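# Rotate the wooden block in the left hand to match goal

## Task

The wooden block starts resting loose on the left hand, palm up. Reorient it inside that hand so its attitude relative to the hand matches the two goal pictures. Only the left hand may handle it (its wrist camera, camera post and the arm's final link count as part of the hand), and the right arm and right hand must never contact the left hand. The attempt fails if the block contacts anything else or leaves the hand, or if anything is knocked off the table. To finish, the block must sit at rest on the palm or fingers, clear of the wrist, camera and post, with the palm pointing straight up. No hand motor may show moving or overload or be building toward a shutdown, except motors that were already off from the first reading. Then declare completion. The hand is opened automatically at that point, and the block must still lie on the open hand in the goal orientation; anything held there only by the robot's grip does not count.

## Robot and tools

Robot: two arms, left_arm and right_arm, each carrying an identical 16-motor right hand (not mirrored). This task uses only the left hand; the right arm should stay away from it, and the two arms must never strike or press on each other.

Frames. Results report each hand point in a shared scene frame: origin on the table top between the arms, +z up, +x out over the table, left_arm on the +y side. Positions are in metres; orientations are quaternions in w,x,y,z order. The hand point sits in front of the palm where thumb and index/middle tips meet. Its own axes: +z runs along the straightened fingers toward the tips; +x crosses the palm away from the thumb; +y leaves the palm face, which is at y = -0.062 m. Palm up therefore means the hand's +y points along scene +z. Finger knuckles are at z = -0.017 m and the straight tips reach 0.139 m beyond. A rigid mast near the wrist (x +0.05 to +0.10, z -0.16 to -0.11, y up to +0.06) can collide with things. The block must not rest against the wrist, camera or post at the end.

execute_actions takes "actions", a list holding at most one item, plus an optional "pictures" boolean. An empty list only reports the state. A wait item is {"steps": N} with N up to 300 control steps of 1/30 s. A move item is {"rows": [...], "steps": N} with N up to 15 (default 15). Each row drives one step, and the final row repeats if steps outnumber rows.

Every row is one flat list of 48 numbers, each in [-1, 1], covering both arms even if one is idle. Numbers 1-24 are the left arm, 25-48 the right arm, with identical layout: dx, dy, dz, rx, ry, rz, then index_mcp, index_abd, index_pip, index_dip, middle_mcp, middle_abd, middle_pip, middle_dip, ring_mcp, ring_abd, ring_pip, ring_dip, thumb_cmc, thumb_axl, thumb_mcp, thumb_ipl, current_limit, speed.

dx..rz are an offset, not a pose. They are expressed in the hand point's own axes, counted from that hand point's pose in the most recent result that showed it (before any such result, or for later calls in the same reply, from where the arm is when the action begins). Every row is counted from that same reference, not from the previous row. Scale: 1.0 equals 0.6 m for dx, dy, dz and 180 degrees for the rotation vector rx, ry, rz. All zeros pull the arm back to that reference pose; it is not a pause. Per step the command is clipped to 70 mm and 16 degrees from the measured pose, and position beats orientation if both cannot be met. Motions tend to end a centimetre or more short, usually low; the elbow may sag under load, so re-aim at the desired pose to stop the drift.

The 16 finger numbers are absolute goal angles mapped linearly between each hinge's stops, not offsets. Brackets give degrees at +1 and -1, then the value that is straight. Fingers: _mcp bends at the knuckle toward the palm as the value drops (-18, +128; +0.75); _abd swings the finger sideways away from the thumb toward -1 (-60, +60; +0.00); _pip (-29, +108; +0.58) and _dip (-21, +117; +0.70) curl the middle and end joints. Thumb: thumb_cmc moves it from alongside the palm to in front (-20, +120; +0.71); thumb_axl rolls it about its length (-27, +140; +0.68); thumb_mcp (-69, +109; +0.23) and thumb_ipl (-77, +108; +0.17) flex it, toward +z when axl is straight, or in the cmc swing direction when axl is at -0.40. current_limit maps -1..+1 to 0..550 mA (floor 11 mA) for all motors and also limits speed; speed sets target speed as (speed+1)/2 of 5.9 rad/s. Initial values: current_limit +0.4, speed -0.6. A zero is a real target; to leave a hand unchanged, resend its hand_goal, hand_current_limit and hand_speed.

Results: the state line gives each hand point's pose; a Hand target line shows where the controller is heading. "pose unreachable" means clearance checking altered or blocked that arm's command; HELD flags steps where the row was not fully sent. Per motor, in the order above: hand_goal, hand_measured (same scale), hand_current_ma (positive pushes toward -1), hand_state (moving, goal, blocked, overload). A motor at 495 mA or more accumulates seconds; at 5 s it shuts off for 10 s, then resumes. MOTOR HOT appears from 85 C; at 100 C an OVER-TEMPERATURE FAULT drops the arm. If an arm stops, hand commands sent during the stop are discarded.

Other tools: zoom_image {camera: cam_low | cam_left_wrist | cam_right_wrist, region: [x0, y0, x1, y1] pixels, at most 504x504}; cam_low is 896x504, wrist cameras 504x504. show_instructions (no arguments) shows the goal images. read_manual {section: "licences"} returns licence text. finished_scene {scene: 1 or 2} ends the scene and grades it, irreversibly; call it only when the block is settled in the goal orientation with the palm level and all motors quiet.

Avoid: the block touching anything but the left hand or falling, anything leaving the table, arm collisions, sustained high currents, and jerky motion.

Each tool is called after "Emit:" as name([rows], argument=value, ...), one row to a line, values as JSON.

Reference images:

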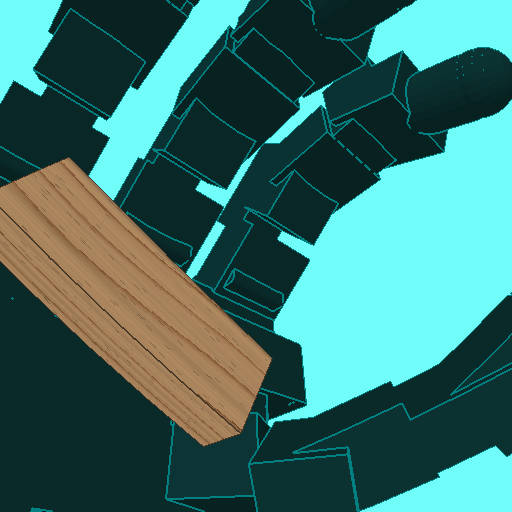

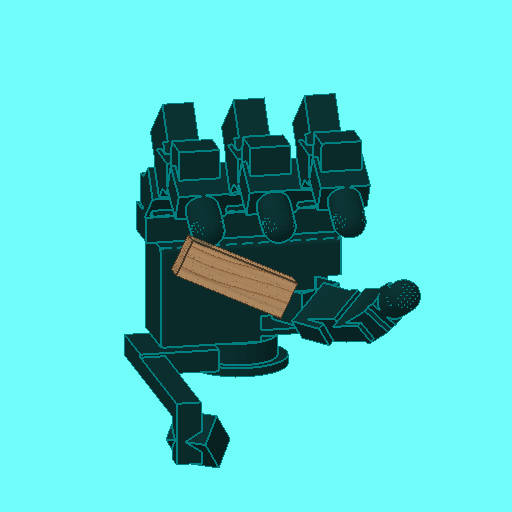

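## Session

I'll start by looking at the current state.

Emit:
execute_actions(actions=[])

Scene clock: 0.00 s of 4800.00 s.
left_arm: end_effector_position=(+0.3524, +0.1201, +0.3780) hand_goal=(+0.046, +0.000, -0.008, +0.280, +0.046, +0.000, -0.008, +0.280, +0.046, +0.000, -0.008, +0.280, -0.104, +0.266, +0.032, -0.018) hand_measured=(+0.062, +0.000, -0.006, +0.282, +0.064, +0.000, -0.006, +0.282, +0.062, +0.000, -0.006, +0.282, -0.092, +0.270, +0.034, -0.016) hand_current_ma=(+91, +0, +15, +14, +94, +0, +15, +12, +89, +0, +15, +12, +66, +27, +9, +10) hand_state=(goal, goal, goal, goal, goal, goal, goal, goal, goal, goal, goal, goal, goal, goal, goal, goal) hand_current_limit=0.40 hand_speed=-0.60 end_effector_quat_wxyz=(+0.627, +0.654, +0.314, +0.286) | right_arm: end_effector_position=(+0.3616, -0.7549, +0.5581) hand_goal=(+0.754, +0.000, +0.576, +0.696, +0.754, +0.000, +0.576, +0.696, +0.754, +0.000, +0.576, +0.696, +0.714, +0.678, +0.226, +0.168) hand_measured=(+0.754, +0.000, +0.576, +0.696, +0.754, +0.000, +0.576, +0.696, +0.754, +0.000, +0.576, +0.696, +0.714, +0.678, +0.226, +0.168) hand_current_ma=(+0, +0, +0, +0, +0, +0, +0, +0, +0, +0, +0, +0, +0, +0, +0, +0) hand_state=(goal, goal, goal, goal, goal, goal, goal, goal, goal, goal, goal, goal, goal, goal, goal, goal) hand_current_limit=0.40 hand_speed=-0.60 end_effector_quat_wxyz=(+0.627, +0.640, +0.320, +0.309)
Joint positions: left_arm=[-0.457  1.127  0.588  0.488  0.074 -0.016] | right_arm=[-0.705  1.064  1.022  0.018  0.009 -0.006]
Joint velocities: left_arm=[-0.024  0.005  0.017  0.002 -0.037  0.051] | right_arm=[ 0.005 -0.005  0.002 -0.007 -0.037  0.051]
Motor temperatures (°C, as the motors report them): left_arm=[27 29 27 27 28 25] | right_arm=[28 25 26 29 25 27]
Hand target (left_arm): +0.354, +0.119, +0.400; +0.640, +0.641, +0.306, +0.293
Hand target (right_arm): +0.359, -0.753, +0.580; +0.640, +0.627, +0.313, +0.315

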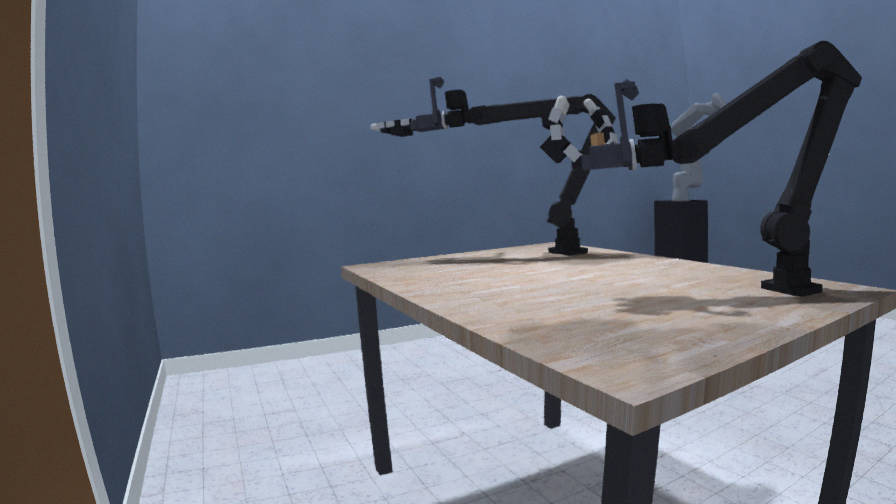

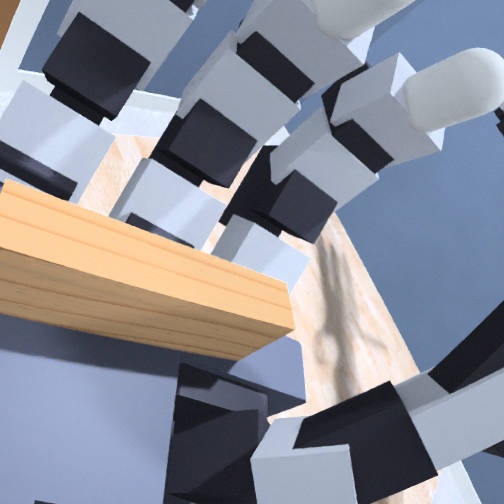

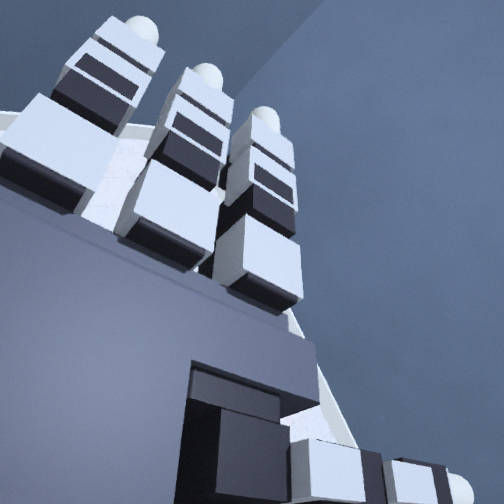

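Emit:
zoom_image(camera="cam_low", region=[520, 60, 720, 200])

Region (520, 60, 720, 200) of cam_low's 896x504 image, scaled by 2.520, with more detail than that image has; it fills the top 353 rows of this view, and the rest is white.

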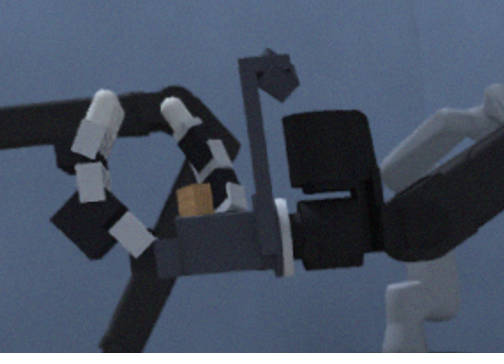

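Emit:
execute_actions([
  {"rows": [[0, 0.037, 0, 0.10, 0, 0, 0.274, 0, -0.008, 0.28, 0.274, 0, -0.008, 0.28, 0.274, 0, -0.008, 0.28, -0.104, 0.266, 0.032, -0.018, 0.4, -0.6, 0, 0.036, 0, -0.013, 0, 0, 0.754, 0, 0.576, 0.696, 0.754, 0, 0.576, 0.696, 0.754, 0, 0.576, 0.696, 0.714, 0.678, 0.226, 0.168, 0.4, -0.6]], "steps": 15},
])

Scene clock: 60.50 s of 4800.00 s.
left_arm: end_effector_position=(+0.3427, +0.1228, +0.3754) hand_goal=(+0.274, +0.000, -0.008, +0.280, +0.274, +0.000, -0.008, +0.280, +0.274, +0.000, -0.008, +0.280, -0.104, +0.266, +0.032, -0.018) hand_measured=(+0.282, +0.000, -0.006, +0.282, +0.282, +0.000, -0.006, +0.282, +0.282, +0.000, -0.006, +0.282, -0.094, +0.270, +0.032, -0.016) hand_current_ma=(+41, +0, +10, +13, +43, +0, +10, +12, +40, +0, +10, +12, +57, +22, -2, +7) hand_state=(goal, goal, goal, goal, goal, goal, goal, goal, goal, goal, goal, goal, goal, goal, goal, goal) hand_current_limit=0.40 hand_speed=-0.60 end_effector_quat_wxyz=(+0.509, +0.751, +0.357, +0.223) | right_arm: end_effector_position=(+0.3616, -0.7549, +0.5581) hand_goal=(+0.754, +0.000, +0.576, +0.696, +0.754, +0.000, +0.576, +0.696, +0.754, +0.000, +0.576, +0.696, +0.714, +0.678, +0.226, +0.168) hand_measured=(+0.762, +0.000, +0.576, +0.696, +0.764, +0.000, +0.576, +0.696, +0.764, +0.000, +0.576, +0.696, +0.724, +0.678, +0.226, +0.168) hand_current_ma=(+51, +0, +5, +0, +54, +0, +4, +0, +53, +0, +5, +0, +51, -4, -1, -2) hand_state=(goal, goal, goal, goal, goal, goal, goal, goal, goal, goal, goal, goal, goal, goal, goal, goal) hand_current_limit=0.40 hand_speed=-0.60 end_effector_quat_wxyz=(+0.627, +0.640, +0.320, +0.309)
Joint positions: left_arm=[-0.456  0.953  0.723 -0.163  0.087  0.004] | right_arm=[-0.705  1.064  1.022  0.018  0.009 -0.006]
Joint velocities: left_arm=[-0.005  0.034  0.027 -0.066 -0.066 -0.037] | right_arm=[-0.015 -0.015 -0.007 -0.007  0.066 -0.095]
Motor temperatures (°C, as the motors report them): left_arm=[27 30 39 28 28 25] | right_arm=[28 26 41 29 25 27]
Hand target (left_arm): +0.352, +0.121, +0.400; +0.517, +0.744, +0.353, +0.233
Hand target (right_arm): +0.362, -0.754, +0.579; +0.640, +0.627, +0.313, +0.315
Off the commanded pose (left_arm): 0.027 m, 2 deg.
Off the commanded pose (right_arm): 0.022 m, 2 deg.
Steps of this call (steps 1 to 1800: nothing new was sent; steps 1801 to 1815: all 15 steps of this action). Readings (end_effector_position | what the end effector reports):
1801: left_arm (+0.3543, +0.1180, +0.3719) | right_arm (+0.3616, -0.7549, +0.5581) | left_arm hand_goal=(+0.274, +0.000, -0.008, +0.280, +0.274, +0.000, -0.008, +0.280, +0.274, +0.000, -0.008, +0.280, -0.104, +0.266, +0.032, -0.018) hand_measured=(+0.062, +0.000, -0.006, +0.282, +0.064, +0.000, -0.006, +0.282, +0.062, +0.000, -0.006, +0.282, -0.092, +0.270, +0.034, -0.016) hand_current_ma=(+91, +0, +15, +14, +94, +0, +15, +12, +89, +0, +15, +12, +66, +27, +9, +10) hand_state=(moving, goal, goal, goal, moving, goal, goal, goal, moving, goal, goal, goal, goal, goal, goal, goal) hand_current_limit=0.40 hand_speed=-0.60 | right_arm hand_goal=(+0.754, +0.000, +0.576, +0.696, +0.754, +0.000, +0.576, +0.696, +0.754, +0.000, +0.576, +0.696, +0.714, +0.678, +0.226, +0.168) hand_measured=(+0.762, +0.000, +0.576, +0.696, +0.764, +0.000, +0.576, +0.696, +0.764, +0.000, +0.576, +0.696, +0.724, +0.678, +0.226, +0.168) hand_current_ma=(+51, +0, +5, +0, +54, +0, +4, +0, +53, +0, +5, +0, +51, -4, -1, -2) hand_state=(goal, goal, goal, goal, goal, goal, goal, goal, goal, goal, goal, goal, goal, goal, goal, goal) hand_current_limit=0.40 hand_speed=-0.60
1802: left_arm (+0.3545, +0.1168, +0.3623) | right_arm (+0.3616, -0.7549, +0.5581) | left_arm hand_goal=(+0.274, +0.000, -0.008, +0.280, +0.274, +0.000, -0.008, +0.280, +0.274, +0.000, -0.008, +0.280, -0.104, +0.266, +0.032, -0.018) hand_measured=(+0.056, +0.000, -0.006, +0.282, +0.056, +0.000, -0.006, +0.282, +0.056, +0.000, -0.006, +0.282, -0.094, +0.270, +0.034, -0.016) hand_current_ma=(-10, +0, +10, +13, -10, +0, +10, +12, -12, +0, +10, +12, +54, +22, -3, +7) hand_state=(moving, goal, moving, goal, moving, goal, moving, goal, moving, goal, moving, goal, moving, moving, moving, goal) hand_current_limit=0.40 hand_speed=-0.60 | right_arm hand_goal=(+0.754, +0.000, +0.576, +0.696, +0.754, +0.000, +0.576, +0.696, +0.754, +0.000, +0.576, +0.696, +0.714, +0.678, +0.226, +0.168) hand_measured=(+0.762, +0.000, +0.576, +0.696, +0.764, +0.000, +0.576, +0.696, +0.764, +0.000, +0.576, +0.696, +0.724, +0.678, +0.226, +0.168) hand_current_ma=(+51, +0, +5, +0, +54, +0, +4, +0, +53, +0, +5, +0, +51, -4, -1, -2) hand_state=(goal, goal, goal, goal, goal, goal, goal, goal, goal, goal, goal, goal, goal, goal, goal, goal) hand_current_limit=0.40 hand_speed=-0.60
1804: left_arm (+0.3478, +0.1205, +0.3517) | right_arm (+0.3616, -0.7549, +0.5581) | left_arm hand_goal=(+0.274, +0.000, -0.008, +0.280, +0.274, +0.000, -0.008, +0.280, +0.274, +0.000, -0.008, +0.280, -0.104, +0.266, +0.032, -0.018) hand_measured=(+0.098, +0.000, -0.006, +0.282, +0.098, +0.000, -0.006, +0.282, +0.098, +0.000, -0.006, +0.282, -0.094, +0.270, +0.032, -0.016) hand_current_ma=(+15, +0, +10, +13, +16, +0, +10, +12, +17, +0, +10, +12, +59, +22, -5, +6) hand_state=(moving, goal, goal, goal, moving, goal, goal, goal, moving, goal, goal, goal, goal, goal, goal, goal) hand_current_limit=0.40 hand_speed=-0.60 | right_arm hand_goal=(+0.754, +0.000, +0.576, +0.696, +0.754, +0.000, +0.576, +0.696, +0.754, +0.000, +0.576, +0.696, +0.714, +0.678, +0.226, +0.168) hand_measured=(+0.762, +0.000, +0.576, +0.696, +0.764, +0.000, +0.576, +0.696, +0.764, +0.000, +0.576, +0.696, +0.724, +0.678, +0.226, +0.168) hand_current_ma=(+51, +0, +5, +0, +54, +0, +4, +0, +53, +0, +5, +0, +51, -4, -1, -2) hand_state=(goal, goal, goal, goal, goal, goal, goal, goal, goal, goal, goal, goal, goal, goal, goal, goal) hand_current_limit=0.40 hand_speed=-0.60
1808: left_arm (+0.3394, +0.1257, +0.3635) | right_arm (+0.3616, -0.7549, +0.5581) | left_arm hand_goal=(+0.274, +0.000, -0.008, +0.280, +0.274, +0.000, -0.008, +0.280, +0.274, +0.000, -0.008, +0.280, -0.104, +0.266, +0.032, -0.018) hand_measured=(+0.220, +0.000, -0.006, +0.282, +0.220, +0.000, -0.006, +0.282, +0.220, +0.000, -0.006, +0.282, -0.094, +0.270, +0.032, -0.016) hand_current_ma=(+6, +0, +10, +13, +6, +0, +10, +12, +6, +0, +10, +12, +59, +22, -2, +7) hand_state=(moving, goal, goal, goal, moving, goal, goal, goal, moving, goal, goal, goal, goal, goal, goal, goal) hand_current_limit=0.40 hand_speed=-0.60 | right_arm hand_goal=(+0.754, +0.000, +0.576, +0.696, +0.754, +0.000, +0.576, +0.696, +0.754, +0.000, +0.576, +0.696, +0.714, +0.678, +0.226, +0.168) hand_measured=(+0.762, +0.000, +0.576, +0.696, +0.764, +0.000, +0.576, +0.696, +0.764, +0.000, +0.576, +0.696, +0.724, +0.678, +0.226, +0.168) hand_current_ma=(+51, +0, +5, +0, +54, +0, +4, +0, +53, +0, +5, +0, +51, -4, -1, -2) hand_state=(goal, goal, goal, goal, goal, goal, goal, goal, goal, goal, goal, goal, goal, goal, goal, goal) hand_current_limit=0.40 hand_speed=-0.60
1815: the state above

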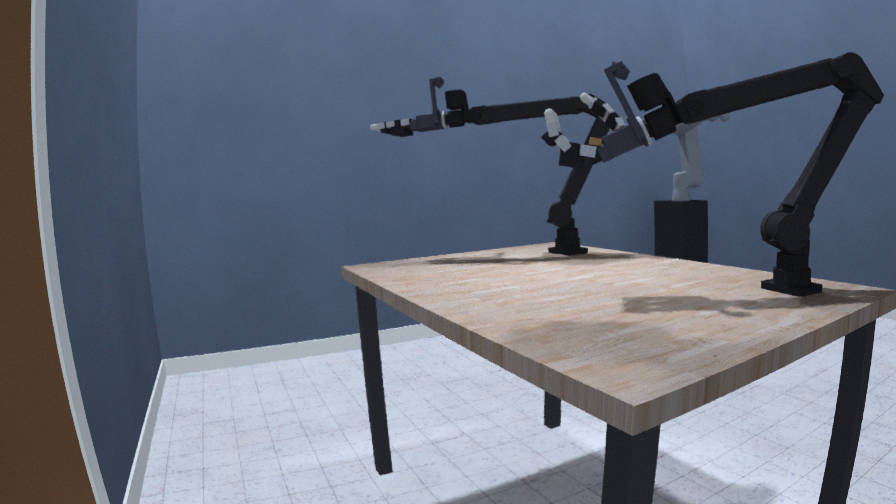

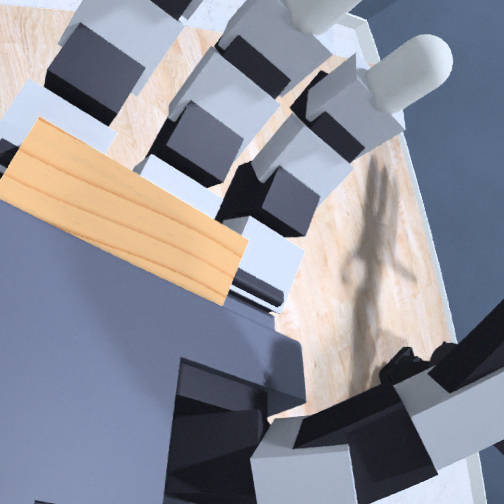

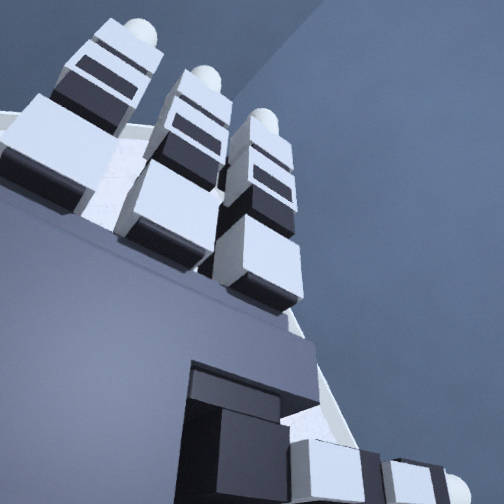

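Emit:
execute_actions([
  {"rows": [[0, 0.04, 0.01, -0.16, 0, 0, 0.274, 0, -0.008, 0.28, 0.274, 0, -0.008, 0.28, 0.274, 0, -0.008, 0.28, -0.104, 0.266, 0.032, -0.018, 0.4, -0.6, 0, 0.036, 0, -0.013, 0, 0, 0.754, 0, 0.576, 0.696, 0.754, 0, 0.576, 0.696, 0.754, 0, 0.576, 0.696, 0.714, 0.678, 0.226, 0.168, 0.4, -0.6]], "steps": 15},
])

Scene clock: 72.13 s of 4800.00 s.
left_arm: end_effector_position=(+0.3634, +0.1120, +0.3688) hand_goal=(+0.274, +0.000, -0.008, +0.280, +0.274, +0.000, -0.008, +0.280, +0.274, +0.000, -0.008, +0.280, -0.104, +0.266, +0.032, -0.018) hand_measured=(+0.286, +0.000, -0.006, +0.282, +0.286, +0.000, -0.006, +0.282, +0.286, +0.000, -0.006, +0.282, -0.094, +0.270, +0.032, -0.018) hand_current_ma=(+68, +0, +11, +13, +70, +0, +11, +12, +66, +0, +11, +12, +57, +21, -7, +6) hand_state=(goal, goal, goal, goal, goal, goal, goal, goal, goal, goal, goal, goal, goal, goal, goal, goal) hand_current_limit=0.40 hand_speed=-0.60 end_effector_quat_wxyz=(+0.654, +0.624, +0.305, +0.300) | right_arm: end_effector_position=(+0.3616, -0.7549, +0.5581) hand_goal=(+0.754, +0.000, +0.576, +0.696, +0.754, +0.000, +0.576, +0.696, +0.754, +0.000, +0.576, +0.696, +0.714, +0.678, +0.226, +0.168) hand_measured=(+0.762, +0.000, +0.576, +0.696, +0.764, +0.000, +0.576, +0.696, +0.764, +0.000, +0.576, +0.696, +0.724, +0.678, +0.226, +0.168) hand_current_ma=(+51, +0, +5, +0, +54, +0, +4, +0, +53, +0, +5, +0, +51, -4, -1, -2) hand_state=(goal, goal, goal, goal, goal, goal, goal, goal, goal, goal, goal, goal, goal, goal, goal, goal) hand_current_limit=0.40 hand_speed=-0.60 end_effector_quat_wxyz=(+0.627, +0.640, +0.320, +0.309)
Joint positions: left_arm=[-0.465  1.258  0.587  0.707  0.056 -0.026] | right_arm=[-0.705  1.064  1.022  0.018  0.009 -0.006]
Joint velocities: left_arm=[-0.005 -0.015 -0.032  0.134  0.007 -0.022] | right_arm=[ 0.005  0.005 -0.007  0.002  0.007  0.022]
Motor temperatures (°C, as the motors report them): left_arm=[27 30 42 28 28 25] | right_arm=[28 26 42 29 25 27]
Hand target (left_arm): +0.355, +0.114, +0.395; +0.679, +0.599, +0.294, +0.305
Hand target (right_arm): +0.362, -0.754, +0.579; +0.640, +0.627, +0.313, +0.315
Off the commanded pose (left_arm): 0.028 m, 4 deg.
Off the commanded pose (right_arm): 0.022 m, 2 deg.
Steps of this call (steps 1 to 334: nothing new was sent; steps 335 to 349: all 15 steps of this action). Readings (end_effector_position | what the end effector reports):
335: left_arm (+0.3445, +0.1218, +0.3746) | right_arm (+0.3616, -0.7549, +0.5581) | left_arm hand_goal=(+0.274, +0.000, -0.008, +0.280, +0.274, +0.000, -0.008, +0.280, +0.274, +0.000, -0.008, +0.280, -0.104, +0.266, +0.032, -0.018) hand_measured=(+0.282, +0.000, -0.006, +0.282, +0.284, +0.000, -0.006, +0.282, +0.282, +0.000, -0.006, +0.282, -0.094, +0.270, +0.032, -0.016) hand_current_ma=(+48, +0, +10, +13, +49, +0, +10, +12, +47, +0, +10, +12, +57, +22, -2, +7) hand_state=(goal, goal, goal, goal, goal, goal, goal, goal, goal, goal, goal, goal, goal, goal, goal, goal) hand_current_limit=0.40 hand_speed=-0.60 | right_arm hand_goal=(+0.754, +0.000, +0.576, +0.696, +0.754, +0.000, +0.576, +0.696, +0.754, +0.000, +0.576, +0.696, +0.714, +0.678, +0.226, +0.168) hand_measured=(+0.762, +0.000, +0.576, +0.696, +0.764, +0.000, +0.576, +0.696, +0.764, +0.000, +0.576, +0.696, +0.724, +0.678, +0.226, +0.168) hand_current_ma=(+51, +0, +5, +0, +54, +0, +4, +0, +53, +0, +5, +0, +51, -4, -1, -2) hand_state=(goal, goal, goal, goal, goal, goal, goal, goal, goal, goal, goal, goal, goal, goal, goal, goal) hand_current_limit=0.40 hand_speed=-0.60
336: left_arm (+0.3447, +0.1224, +0.3825) | right_arm (+0.3616, -0.7549, +0.5581) | left_arm hand_goal=(+0.274, +0.000, -0.008, +0.280, +0.274, +0.000, -0.008, +0.280, +0.274, +0.000, -0.008, +0.280, -0.104, +0.266, +0.032, -0.018) hand_measured=(+0.288, +0.000, -0.006, +0.282, +0.288, +0.000, -0.006, +0.282, +0.286, +0.000, -0.006, +0.282, -0.094, +0.270, +0.032, -0.018) hand_current_ma=(+78, +0, +11, +13, +82, +0, +11, +12, +77, +0, +11, +12, +57, +22, -7, +6) hand_state=(moving, goal, goal, goal, moving, goal, goal, goal, moving, goal, goal, goal, goal, goal, goal, goal) hand_current_limit=0.40 hand_speed=-0.60 | right_arm hand_goal=(+0.754, +0.000, +0.576, +0.696, +0.754, +0.000, +0.576, +0.696, +0.754, +0.000, +0.576, +0.696, +0.714, +0.678, +0.226, +0.168) hand_measured=(+0.762, +0.000, +0.576, +0.696, +0.764, +0.000, +0.576, +0.696, +0.764, +0.000, +0.576, +0.696, +0.724, +0.678, +0.226, +0.168) hand_current_ma=(+51, +0, +5, +0, +54, +0, +4, +0, +53, +0, +5, +0, +51, -4, -1, -2) hand_state=(goal, goal, goal, goal, goal, goal, goal, goal, goal, goal, goal, goal, goal, goal, goal, goal) hand_current_limit=0.40 hand_speed=-0.60
338: left_arm (+0.3453, +0.1243, +0.3950) | right_arm (+0.3616, -0.7549, +0.5581) | left_arm hand_goal=(+0.274, +0.000, -0.008, +0.280, +0.274, +0.000, -0.008, +0.280, +0.274, +0.000, -0.008, +0.280, -0.104, +0.266, +0.032, -0.018) hand_measured=(+0.288, +0.000, -0.006, +0.282, +0.288, +0.000, -0.006, +0.282, +0.286, +0.000, -0.006, +0.282, -0.094, +0.270, +0.032, -0.018) hand_current_ma=(+71, +0, +11, +13, +74, +0, +11, +12, +71, +0, +11, +12, +57, +22, -7, +6) hand_state=(goal, goal, goal, goal, goal, goal, goal, goal, goal, goal, goal, goal, goal, goal, goal, goal) hand_current_limit=0.40 hand_speed=-0.60 | right_arm hand_goal=(+0.754, +0.000, +0.576, +0.696, +0.754, +0.000, +0.576, +0.696, +0.754, +0.000, +0.576, +0.696, +0.714, +0.678, +0.226, +0.168) hand_measured=(+0.762, +0.000, +0.576, +0.696, +0.764, +0.000, +0.576, +0.696, +0.764, +0.000, +0.576, +0.696, +0.724, +0.678, +0.226, +0.168) hand_current_ma=(+51, +0, +5, +0, +54, +0, +4, +0, +53, +0, +5, +0, +51, -4, -1, -2) hand_state=(goal, goal, goal, goal, goal, goal, goal, goal, goal, goal, goal, goal, goal, goal, goal, goal) hand_current_limit=0.40 hand_speed=-0.60
342: left_arm (+0.3530, +0.1210, +0.3962) | right_arm (+0.3616, -0.7549, +0.5581) | left_arm hand_goal=(+0.274, +0.000, -0.008, +0.280, +0.274, +0.000, -0.008, +0.280, +0.274, +0.000, -0.008, +0.280, -0.104, +0.266, +0.032, -0.018) hand_measured=(+0.286, +0.000, -0.006, +0.282, +0.286, +0.000, -0.006, +0.282, +0.286, +0.000, -0.006, +0.282, -0.094, +0.270, +0.032, -0.018) hand_current_ma=(+68, +0, +11, +13, +70, +0, +11, +12, +65, +0, +11, +12, +57, +21, -7, +6) hand_state=(goal, goal, goal, goal, goal, goal, goal, goal, goal, goal, goal, goal, goal, goal, goal, goal) hand_current_limit=0.40 hand_speed=-0.60 | right_arm hand_goal=(+0.754, +0.000, +0.576, +0.696, +0.754, +0.000, +0.576, +0.696, +0.754, +0.000, +0.576, +0.696, +0.714, +0.678, +0.226, +0.168) hand_measured=(+0.762, +0.000, +0.576, +0.696, +0.764, +0.000, +0.576, +0.696, +0.764, +0.000, +0.576, +0.696, +0.724, +0.678, +0.226, +0.168) hand_current_ma=(+51, +0, +5, +0, +54, +0, +4, +0, +53, +0, +5, +0, +51, -4, -1, -2) hand_state=(goal, goal, goal, goal, goal, goal, goal, goal, goal, goal, goal, goal, goal, goal, goal, goal) hand_current_limit=0.40 hand_speed=-0.60
349: the state above

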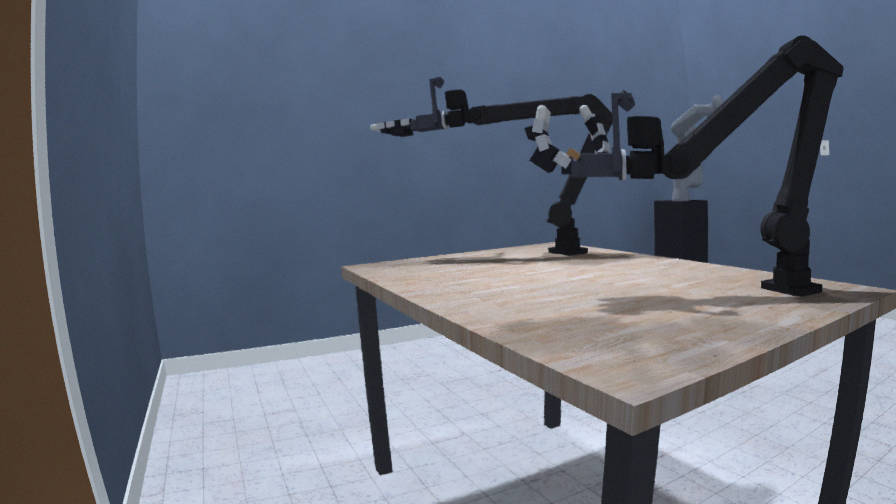

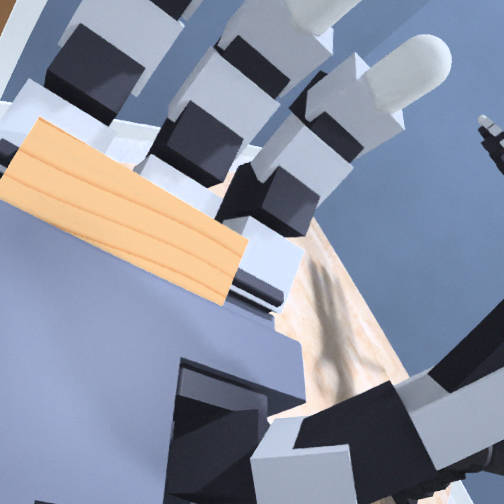

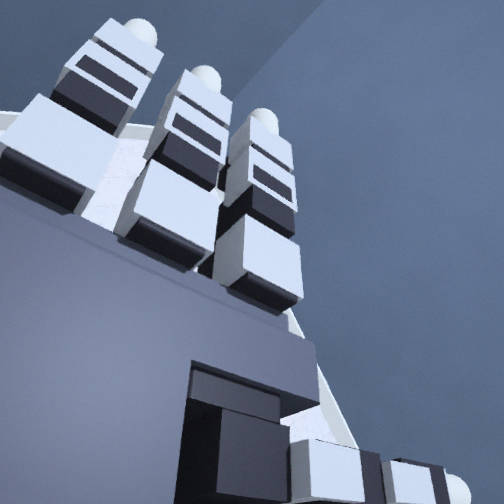

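Emit:
zoom_image(camera="cam_low", region=[500, 80, 680, 200])

Region (500, 80, 680, 200) of cam_low's 896x504 image, scaled by 2.800, with more detail than that image has.

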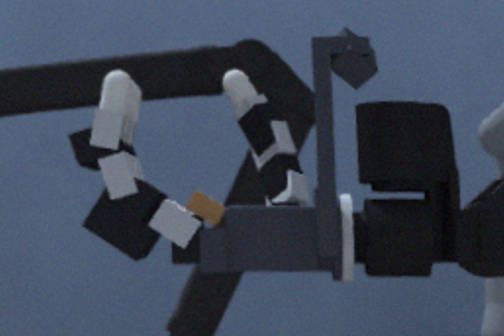

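Emit:
execute_actions([
  {"rows": [[0, 0.042, 0, -0.013, 0, 0, -0.274, 0, -0.008, 0.28, -0.274, 0, -0.008, 0.28, 0.75, 0, -0.008, 0.28, -0.104, 0.266, 0.032, -0.018, 0.4, -0.8, 0, 0.036, 0, -0.013, 0, 0, 0.754, 0, 0.576, 0.696, 0.754, 0, 0.576, 0.696, 0.754, 0, 0.576, 0.696, 0.714, 0.678, 0.226, 0.168, 0.4, -0.6]], "steps": 15},
])

Emit:
execute_actions([
  {"steps": 30},
])

Scene clock: 121.10 s of 4800.00 s.
left_arm: end_effector_position=(+0.3623, +0.1132, +0.3718) hand_goal=(-0.274, +0.000, -0.008, +0.280, -0.274, +0.000, -0.008, +0.280, +0.750, +0.000, -0.008, +0.280, -0.104, +0.266, +0.032, -0.018) hand_measured=(+0.102, +0.000, -0.006, +0.282, +0.102, +0.000, -0.006, +0.282, +0.472, +0.000, -0.006, +0.282, -0.094, +0.270, +0.032, -0.018) hand_current_ma=(+111, +0, +11, +13, +115, +0, +11, +12, +21, +0, +11, +12, +57, +21, -7, +6) hand_state=(moving, goal, goal, goal, moving, goal, goal, goal, moving, goal, goal, goal, goal, goal, goal, goal) hand_current_limit=0.40 hand_speed=-0.80 end_effector_quat_wxyz=(+0.656, +0.622, +0.305, +0.300) | right_arm: end_effector_position=(+0.3616, -0.7549, +0.5581) hand_goal=(+0.754, +0.000, +0.576, +0.696, +0.754, +0.000, +0.576, +0.696, +0.754, +0.000, +0.576, +0.696, +0.714, +0.678, +0.226, +0.168) hand_measured=(+0.762, +0.000, +0.576, +0.696, +0.764, +0.000, +0.576, +0.696, +0.764, +0.000, +0.576, +0.696, +0.724, +0.678, +0.226, +0.168) hand_current_ma=(+51, +0, +5, +0, +54, +0, +4, +0, +53, +0, +5, +0, +51, -4, -1, -2) hand_state=(goal, goal, goal, goal, goal, goal, goal, goal, goal, goal, goal, goal, goal, goal, goal, goal) hand_current_limit=0.40 hand_speed=-0.60 end_effector_quat_wxyz=(+0.627, +0.640, +0.320, +0.309)
Joint positions: left_arm=[-0.465  1.248  0.587  0.701  0.056 -0.03 ] | right_arm=[-0.705  1.064  1.022  0.018  0.009 -0.006]
Joint velocities: left_arm=[-0.005  0.024 -0.017 -0.037  0.037 -0.022] | right_arm=[ 0.005  0.015 -0.012  0.002 -0.037 -0.051]
Motor temperatures (°C, as the motors report them): left_arm=[27 31 38 28 28 25] | right_arm=[28 26 45 29 25 27]
Hand target (left_arm): +0.363, +0.114, +0.394; +0.667, +0.610, +0.299, +0.307
Hand target (right_arm): +0.362, -0.754, +0.579; +0.640, +0.627, +0.313, +0.315
Off the commanded pose (left_arm): 0.022 m, 2 deg.
Off the commanded pose (right_arm): 0.022 m, 2 deg.
Steps of this call (steps 1 to 1454: nothing new was sent; steps 1455 to 1469: all 15 steps of this action). Readings (end_effector_position | what the end effector reports):
1455: left_arm (+0.3613, +0.1139, +0.3751) | right_arm (+0.3616, -0.7549, +0.5581) | left_arm hand_goal=(-0.274, +0.000, -0.008, +0.280, -0.274, +0.000, -0.008, +0.280, +0.750, +0.000, -0.008, +0.280, -0.104, +0.266, +0.032, -0.018) hand_measured=(+0.286, +0.000, -0.006, +0.282, +0.286, +0.000, -0.006, +0.282, +0.286, +0.000, -0.006, +0.282, -0.094, +0.270, +0.032, -0.018) hand_current_ma=(+68, +0, +11, +13, +70, +0, +11, +12, +66, +0, +11, +12, +57, +21, -7, +6) hand_state=(moving, goal, goal, goal, moving, goal, goal, goal, moving, goal, goal, goal, goal, goal, goal, goal) hand_current_limit=0.40 hand_speed=-0.80 | right_arm hand_goal=(+0.754, +0.000, +0.576, +0.696, +0.754, +0.000, +0.576, +0.696, +0.754, +0.000, +0.576, +0.696, +0.714, +0.678, +0.226, +0.168) hand_measured=(+0.762, +0.000, +0.576, +0.696, +0.764, +0.000, +0.576, +0.696, +0.764, +0.000, +0.576, +0.696, +0.724, +0.678, +0.226, +0.168) hand_current_ma=(+51, +0, +5, +0, +54, +0, +4, +0, +53, +0, +5, +0, +51, -4, -1, -2) hand_state=(goal, goal, goal, goal, goal, goal, goal, goal, goal, goal, goal, goal, goal, goal, goal, goal) hand_current_limit=0.40 hand_speed=-0.60
1456: left_arm (+0.3615, +0.1137, +0.3742) | right_arm (+0.3616, -0.7549, +0.5581) | left_arm hand_goal=(-0.274, +0.000, -0.008, +0.280, -0.274, +0.000, -0.008, +0.280, +0.750, +0.000, -0.008, +0.280, -0.104, +0.266, +0.032, -0.018) hand_measured=(+0.286, +0.000, -0.006, +0.282, +0.286, +0.000, -0.006, +0.282, +0.286, +0.000, -0.006, +0.282, -0.094, +0.270, +0.032, -0.018) hand_current_ma=(+108, +0, +11, +13, +111, +0, +11, +12, +24, +0, +11, +12, +57, +21, -7, +6) hand_state=(moving, goal, goal, goal, moving, goal, goal, goal, moving, goal, goal, goal, goal, goal, goal, goal) hand_current_limit=0.40 hand_speed=-0.80 | right_arm hand_goal=(+0.754, +0.000, +0.576, +0.696, +0.754, +0.000, +0.576, +0.696, +0.754, +0.000, +0.576, +0.696, +0.714, +0.678, +0.226, +0.168) hand_measured=(+0.762, +0.000, +0.576, +0.696, +0.764, +0.000, +0.576, +0.696, +0.764, +0.000, +0.576, +0.696, +0.724, +0.678, +0.226, +0.168) hand_current_ma=(+51, +0, +5, +0, +54, +0, +4, +0, +53, +0, +5, +0, +51, -4, -1, -2) hand_state=(goal, goal, goal, goal, goal, goal, goal, goal, goal, goal, goal, goal, goal, goal, goal, goal) hand_current_limit=0.40 hand_speed=-0.60
1458: left_arm (+0.3620, +0.1134, +0.3727) | right_arm (+0.3616, -0.7549, +0.5581) | left_arm hand_goal=(-0.274, +0.000, -0.008, +0.280, -0.274, +0.000, -0.008, +0.280, +0.750, +0.000, -0.008, +0.280, -0.104, +0.266, +0.032, -0.018) hand_measured=(+0.272, +0.000, -0.006, +0.282, +0.272, +0.000, -0.006, +0.282, +0.302, +0.000, -0.006, +0.282, -0.094, +0.270, +0.032, -0.018) hand_current_ma=(+140, +0, +11, +13, +145, +0, +11, +12, +11, +0, +11, +12, +57, +21, -7, +6) hand_state=(moving, goal, goal, goal, moving, goal, goal, goal, moving, goal, goal, goal, goal, goal, goal, goal) hand_current_limit=0.40 hand_speed=-0.80 | right_arm hand_goal=(+0.754, +0.000, +0.576, +0.696, +0.754, +0.000, +0.576, +0.696, +0.754, +0.000, +0.576, +0.696, +0.714, +0.678, +0.226, +0.168) hand_measured=(+0.762, +0.000, +0.576, +0.696, +0.764, +0.000, +0.576, +0.696, +0.764, +0.000, +0.576, +0.696, +0.724, +0.678, +0.226, +0.168) hand_current_ma=(+51, +0, +5, +0, +54, +0, +4, +0, +53, +0, +5, +0, +51, -4, -1, -2) hand_state=(goal, goal, goal, goal, goal, goal, goal, goal, goal, goal, goal, goal, goal, goal, goal, goal) hand_current_limit=0.40 hand_speed=-0.60
1462: left_arm (+0.3623, +0.1132, +0.3718) | right_arm (+0.3616, -0.7549, +0.5581) | left_arm hand_goal=(-0.274, +0.000, -0.008, +0.280, -0.274, +0.000, -0.008, +0.280, +0.750, +0.000, -0.008, +0.280, -0.104, +0.266, +0.032, -0.018) hand_measured=(+0.212, +0.000, -0.006, +0.282, +0.212, +0.000, -0.006, +0.282, +0.362, +0.000, -0.006, +0.282, -0.094, +0.270, +0.032, -0.018) hand_current_ma=(+127, +0, +11, +13, +132, +0, +11, +12, +18, +0, +11, +12, +57, +21, -7, +6) hand_state=(moving, goal, goal, goal, moving, goal, goal, goal, moving, goal, goal, goal, goal, goal, goal, goal) hand_current_limit=0.40 hand_speed=-0.80 | right_arm hand_goal=(+0.754, +0.000, +0.576, +0.696, +0.754, +0.000, +0.576, +0.696, +0.754, +0.000, +0.576, +0.696, +0.714, +0.678, +0.226, +0.168) hand_measured=(+0.762, +0.000, +0.576, +0.696, +0.764, +0.000, +0.576, +0.696, +0.764, +0.000, +0.576, +0.696, +0.724, +0.678, +0.226, +0.168) hand_current_ma=(+51, +0, +5, +0, +54, +0, +4, +0, +53, +0, +5, +0, +51, -4, -1, -2) hand_state=(goal, goal, goal, goal, goal, goal, goal, goal, goal, goal, goal, goal, goal, goal, goal, goal) hand_current_limit=0.40 hand_speed=-0.60
1469: the state above

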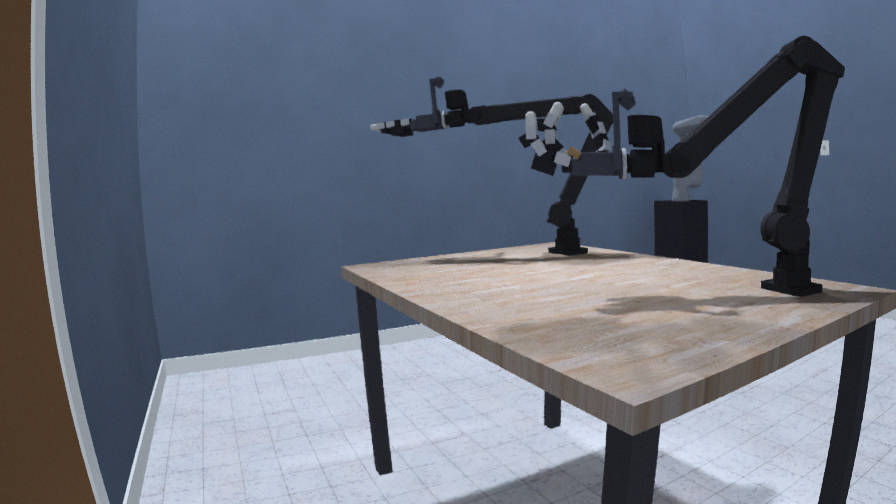

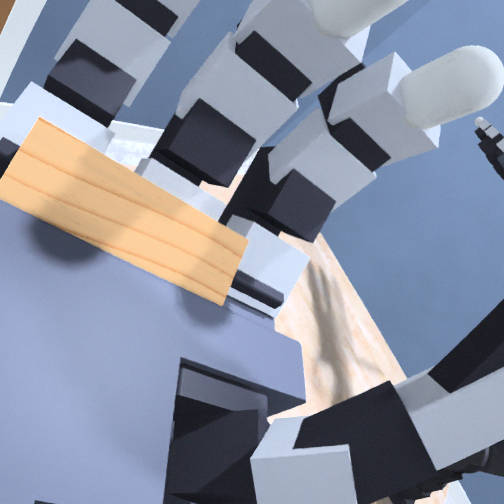

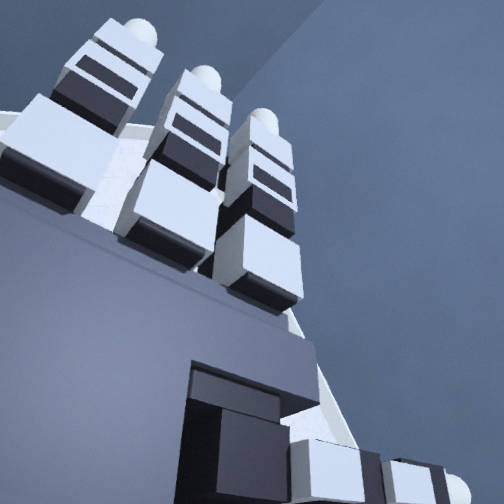

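Scene clock: 122.10 s of 4800.00 s.
left_arm: end_effector_position=(+0.3623, +0.1132, +0.3718) hand_goal=(-0.274, +0.000, -0.008, +0.280, -0.274, +0.000, -0.008, +0.280, +0.750, +0.000, -0.008, +0.280, -0.104, +0.266, +0.032, -0.018) hand_measured=(-0.268, +0.000, -0.006, +0.282, -0.268, +0.000, -0.006, +0.282, +0.758, +0.000, -0.006, +0.282, -0.094, +0.270, +0.032, -0.018) hand_current_ma=(+33, +0, +6, +12, +34, +0, +6, +11, +48, +0, +11, +12, +57, +21, -7, +6) hand_state=(goal, goal, goal, goal, goal, goal, goal, goal, goal, goal, goal, goal, goal, goal, goal, goal) hand_current_limit=0.40 hand_speed=-0.80 end_effector_quat_wxyz=(+0.656, +0.622, +0.305, +0.300) | right_arm: end_effector_position=(+0.3616, -0.7549, +0.5581) hand_goal=(+0.754, +0.000, +0.576, +0.696, +0.754, +0.000, +0.576, +0.696, +0.754, +0.000, +0.576, +0.696, +0.714, +0.678, +0.226, +0.168) hand_measured=(+0.762, +0.000, +0.576, +0.696, +0.764, +0.000, +0.576, +0.696, +0.764, +0.000, +0.576, +0.696, +0.724, +0.678, +0.226, +0.168) hand_current_ma=(+51, +0, +5, +0, +54, +0, +4, +0, +53, +0, +5, +0, +51, -4, -1, -2) hand_state=(goal, goal, goal, goal, goal, goal, goal, goal, goal, goal, goal, goal, goal, goal, goal, goal) hand_current_limit=0.40 hand_speed=-0.60 end_effector_quat_wxyz=(+0.627, +0.640, +0.320, +0.309)
Joint positions: left_arm=[-0.465  1.248  0.587  0.701  0.056 -0.03 ] | right_arm=[-0.705  1.064  1.022  0.018  0.009 -0.006]
Joint velocities: left_arm=[-0.005 -0.015 -0.007  0.007 -0.051  0.022] | right_arm=[-0.005 -0.015  0.012  0.002 -0.066  0.007]
Motor temperatures (°C, as the motors report them): left_arm=[27 31 38 28 28 25] | right_arm=[28 26 45 29 25 27]
Hand target (left_arm): +0.363, +0.114, +0.394; +0.667, +0.610, +0.299, +0.307
Hand target (right_arm): +0.362, -0.754, +0.579; +0.640, +0.627, +0.313, +0.315
Off the commanded pose (left_arm): 0.022 m, 2 deg.
Off the commanded pose (right_arm): 0.022 m, 2 deg.
Steps of this call (steps 1 to 30: nothing new was sent). Readings (end_effector_position | what the end effector reports):
1: left_arm (+0.3623, +0.1132, +0.3718) | right_arm (+0.3616, -0.7549, +0.5581) | left_arm hand_goal=(-0.274, +0.000, -0.008, +0.280, -0.274, +0.000, -0.008, +0.280, +0.750, +0.000, -0.008, +0.280, -0.104, +0.266, +0.032, -0.018) hand_measured=(+0.086, +0.000, -0.006, +0.282, +0.086, +0.000, -0.006, +0.282, +0.488, +0.000, -0.006, +0.282, -0.094, +0.270, +0.032, -0.018) hand_current_ma=(+109, +0, +11, +13, +113, +0, +11, +12, +21, +0, +11, +12, +57, +21, -7, +6) hand_state=(moving, goal, goal, goal, moving, goal, goal, goal, moving, goal, goal, goal, goal, goal, goal, goal) hand_current_limit=0.40 hand_speed=-0.80 | right_arm hand_goal=(+0.754, +0.000, +0.576, +0.696, +0.754, +0.000, +0.576, +0.696, +0.754, +0.000, +0.576, +0.696, +0.714, +0.678, +0.226, +0.168) hand_measured=(+0.762, +0.000, +0.576, +0.696, +0.764, +0.000, +0.576, +0.696, +0.764, +0.000, +0.576, +0.696, +0.724, +0.678, +0.226, +0.168) hand_current_ma=(+51, +0, +5, +0, +54, +0, +4, +0, +53, +0, +5, +0, +51, -4, -1, -2) hand_state=(goal, goal, goal, goal, goal, goal, goal, goal, goal, goal, goal, goal, goal, goal, goal, goal) hand_current_limit=0.40 hand_speed=-0.60
2: left_arm (+0.3623, +0.1132, +0.3718) | right_arm (+0.3616, -0.7549, +0.5581) | left_arm hand_goal=(-0.274, +0.000, -0.008, +0.280, -0.274, +0.000, -0.008, +0.280, +0.750, +0.000, -0.008, +0.280, -0.104, +0.266, +0.032, -0.018) hand_measured=(+0.070, +0.000, -0.006, +0.282, +0.070, +0.000, -0.006, +0.282, +0.502, +0.000, -0.006, +0.282, -0.094, +0.270, +0.032, -0.018) hand_current_ma=(+107, +0, +11, +13, +113, +0, +11, +12, +22, +0, +11, +12, +57, +21, -7, +6) hand_state=(moving, goal, goal, goal, moving, goal, goal, goal, moving, goal, goal, goal, goal, goal, goal, goal) hand_current_limit=0.40 hand_speed=-0.80 | right_arm hand_goal=(+0.754, +0.000, +0.576, +0.696, +0.754, +0.000, +0.576, +0.696, +0.754, +0.000, +0.576, +0.696, +0.714, +0.678, +0.226, +0.168) hand_measured=(+0.762, +0.000, +0.576, +0.696, +0.764, +0.000, +0.576, +0.696, +0.764, +0.000, +0.576, +0.696, +0.724, +0.678, +0.226, +0.168) hand_current_ma=(+51, +0, +5, +0, +54, +0, +4, +0, +53, +0, +5, +0, +51, -4, -1, -2) hand_state=(goal, goal, goal, goal, goal, goal, goal, goal, goal, goal, goal, goal, goal, goal, goal, goal) hand_current_limit=0.40 hand_speed=-0.60
4: left_arm (+0.3623, +0.1132, +0.3718) | right_arm (+0.3616, -0.7549, +0.5581) | left_arm hand_goal=(-0.274, +0.000, -0.008, +0.280, -0.274, +0.000, -0.008, +0.280, +0.750, +0.000, -0.008, +0.280, -0.104, +0.266, +0.032, -0.018) hand_measured=(+0.038, +0.000, -0.006, +0.282, +0.040, +0.000, -0.006, +0.282, +0.534, +0.000, -0.006, +0.282, -0.094, +0.270, +0.032, -0.018) hand_current_ma=(+102, +0, +11, +13, +110, +0, +11, +12, +23, +0, +11, +12, +57, +21, -7, +6) hand_state=(moving, goal, goal, goal, moving, goal, goal, goal, moving, goal, goal, goal, goal, goal, goal, goal) hand_current_limit=0.40 hand_speed=-0.80 | right_arm hand_goal=(+0.754, +0.000, +0.576, +0.696, +0.754, +0.000, +0.576, +0.696, +0.754, +0.000, +0.576, +0.696, +0.714, +0.678, +0.226, +0.168) hand_measured=(+0.762, +0.000, +0.576, +0.696, +0.764, +0.000, +0.576, +0.696, +0.764, +0.000, +0.576, +0.696, +0.724, +0.678, +0.226, +0.168) hand_current_ma=(+51, +0, +5, +0, +54, +0, +4, +0, +53, +0, +5, +0, +51, -4, -1, -2) hand_state=(goal, goal, goal, goal, goal, goal, goal, goal, goal, goal, goal, goal, goal, goal, goal, goal) hand_current_limit=0.40 hand_speed=-0.60
8: left_arm (+0.3623, +0.1132, +0.3718) | right_arm (+0.3616, -0.7549, +0.5581) | left_arm hand_goal=(-0.274, +0.000, -0.008, +0.280, -0.274, +0.000, -0.008, +0.280, +0.750, +0.000, -0.008, +0.280, -0.104, +0.266, +0.032, -0.018) hand_measured=(-0.026, +0.000, -0.006, +0.282, -0.024, +0.000, -0.006, +0.282, +0.596, +0.000, -0.006, +0.282, -0.094, +0.270, +0.032, -0.018) hand_current_ma=(+93, +0, +11, +13, +101, +0, +11, +12, +24, +0, +11, +12, +57, +21, -7, +6) hand_state=(moving, goal, goal, goal, moving, goal, goal, goal, moving, goal, goal, goal, goal, goal, goal, goal) hand_current_limit=0.40 hand_speed=-0.80 | right_arm hand_goal=(+0.754, +0.000, +0.576, +0.696, +0.754, +0.000, +0.576, +0.696, +0.754, +0.000, +0.576, +0.696, +0.714, +0.678, +0.226, +0.168) hand_measured=(+0.762, +0.000, +0.576, +0.696, +0.764, +0.000, +0.576, +0.696, +0.764, +0.000, +0.576, +0.696, +0.724, +0.678, +0.226, +0.168) hand_current_ma=(+51, +0, +5, +0, +54, +0, +4, +0, +53, +0, +5, +0, +51, -4, -1, -2) hand_state=(goal, goal, goal, goal, goal, goal, goal, goal, goal, goal, goal, goal, goal, goal, goal, goal) hand_current_limit=0.40 hand_speed=-0.60
30: the state above

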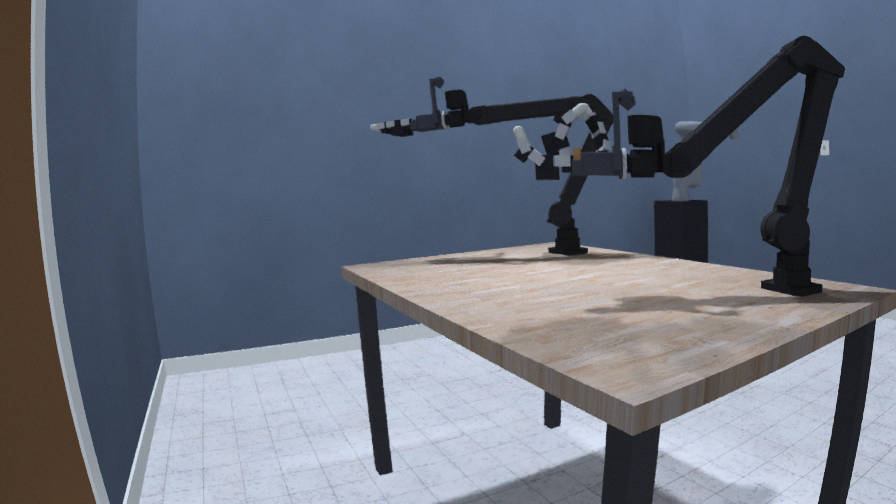

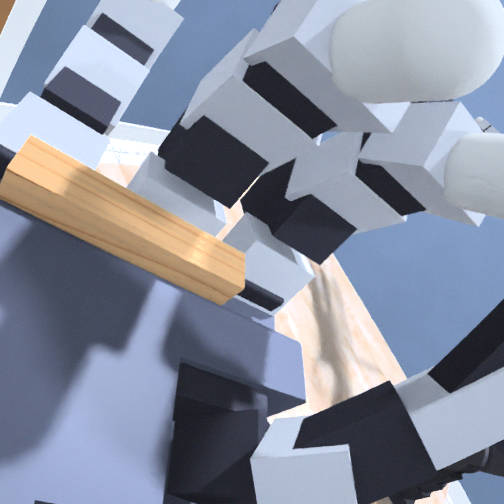

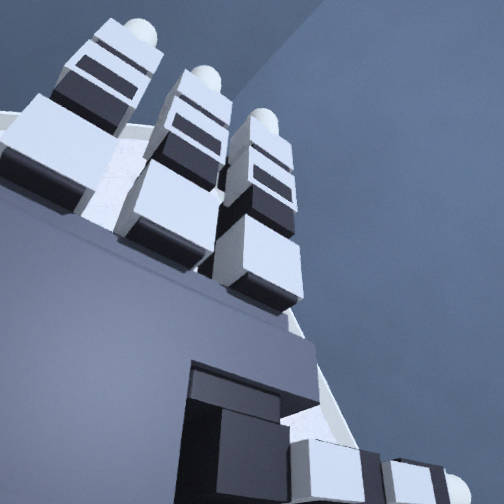

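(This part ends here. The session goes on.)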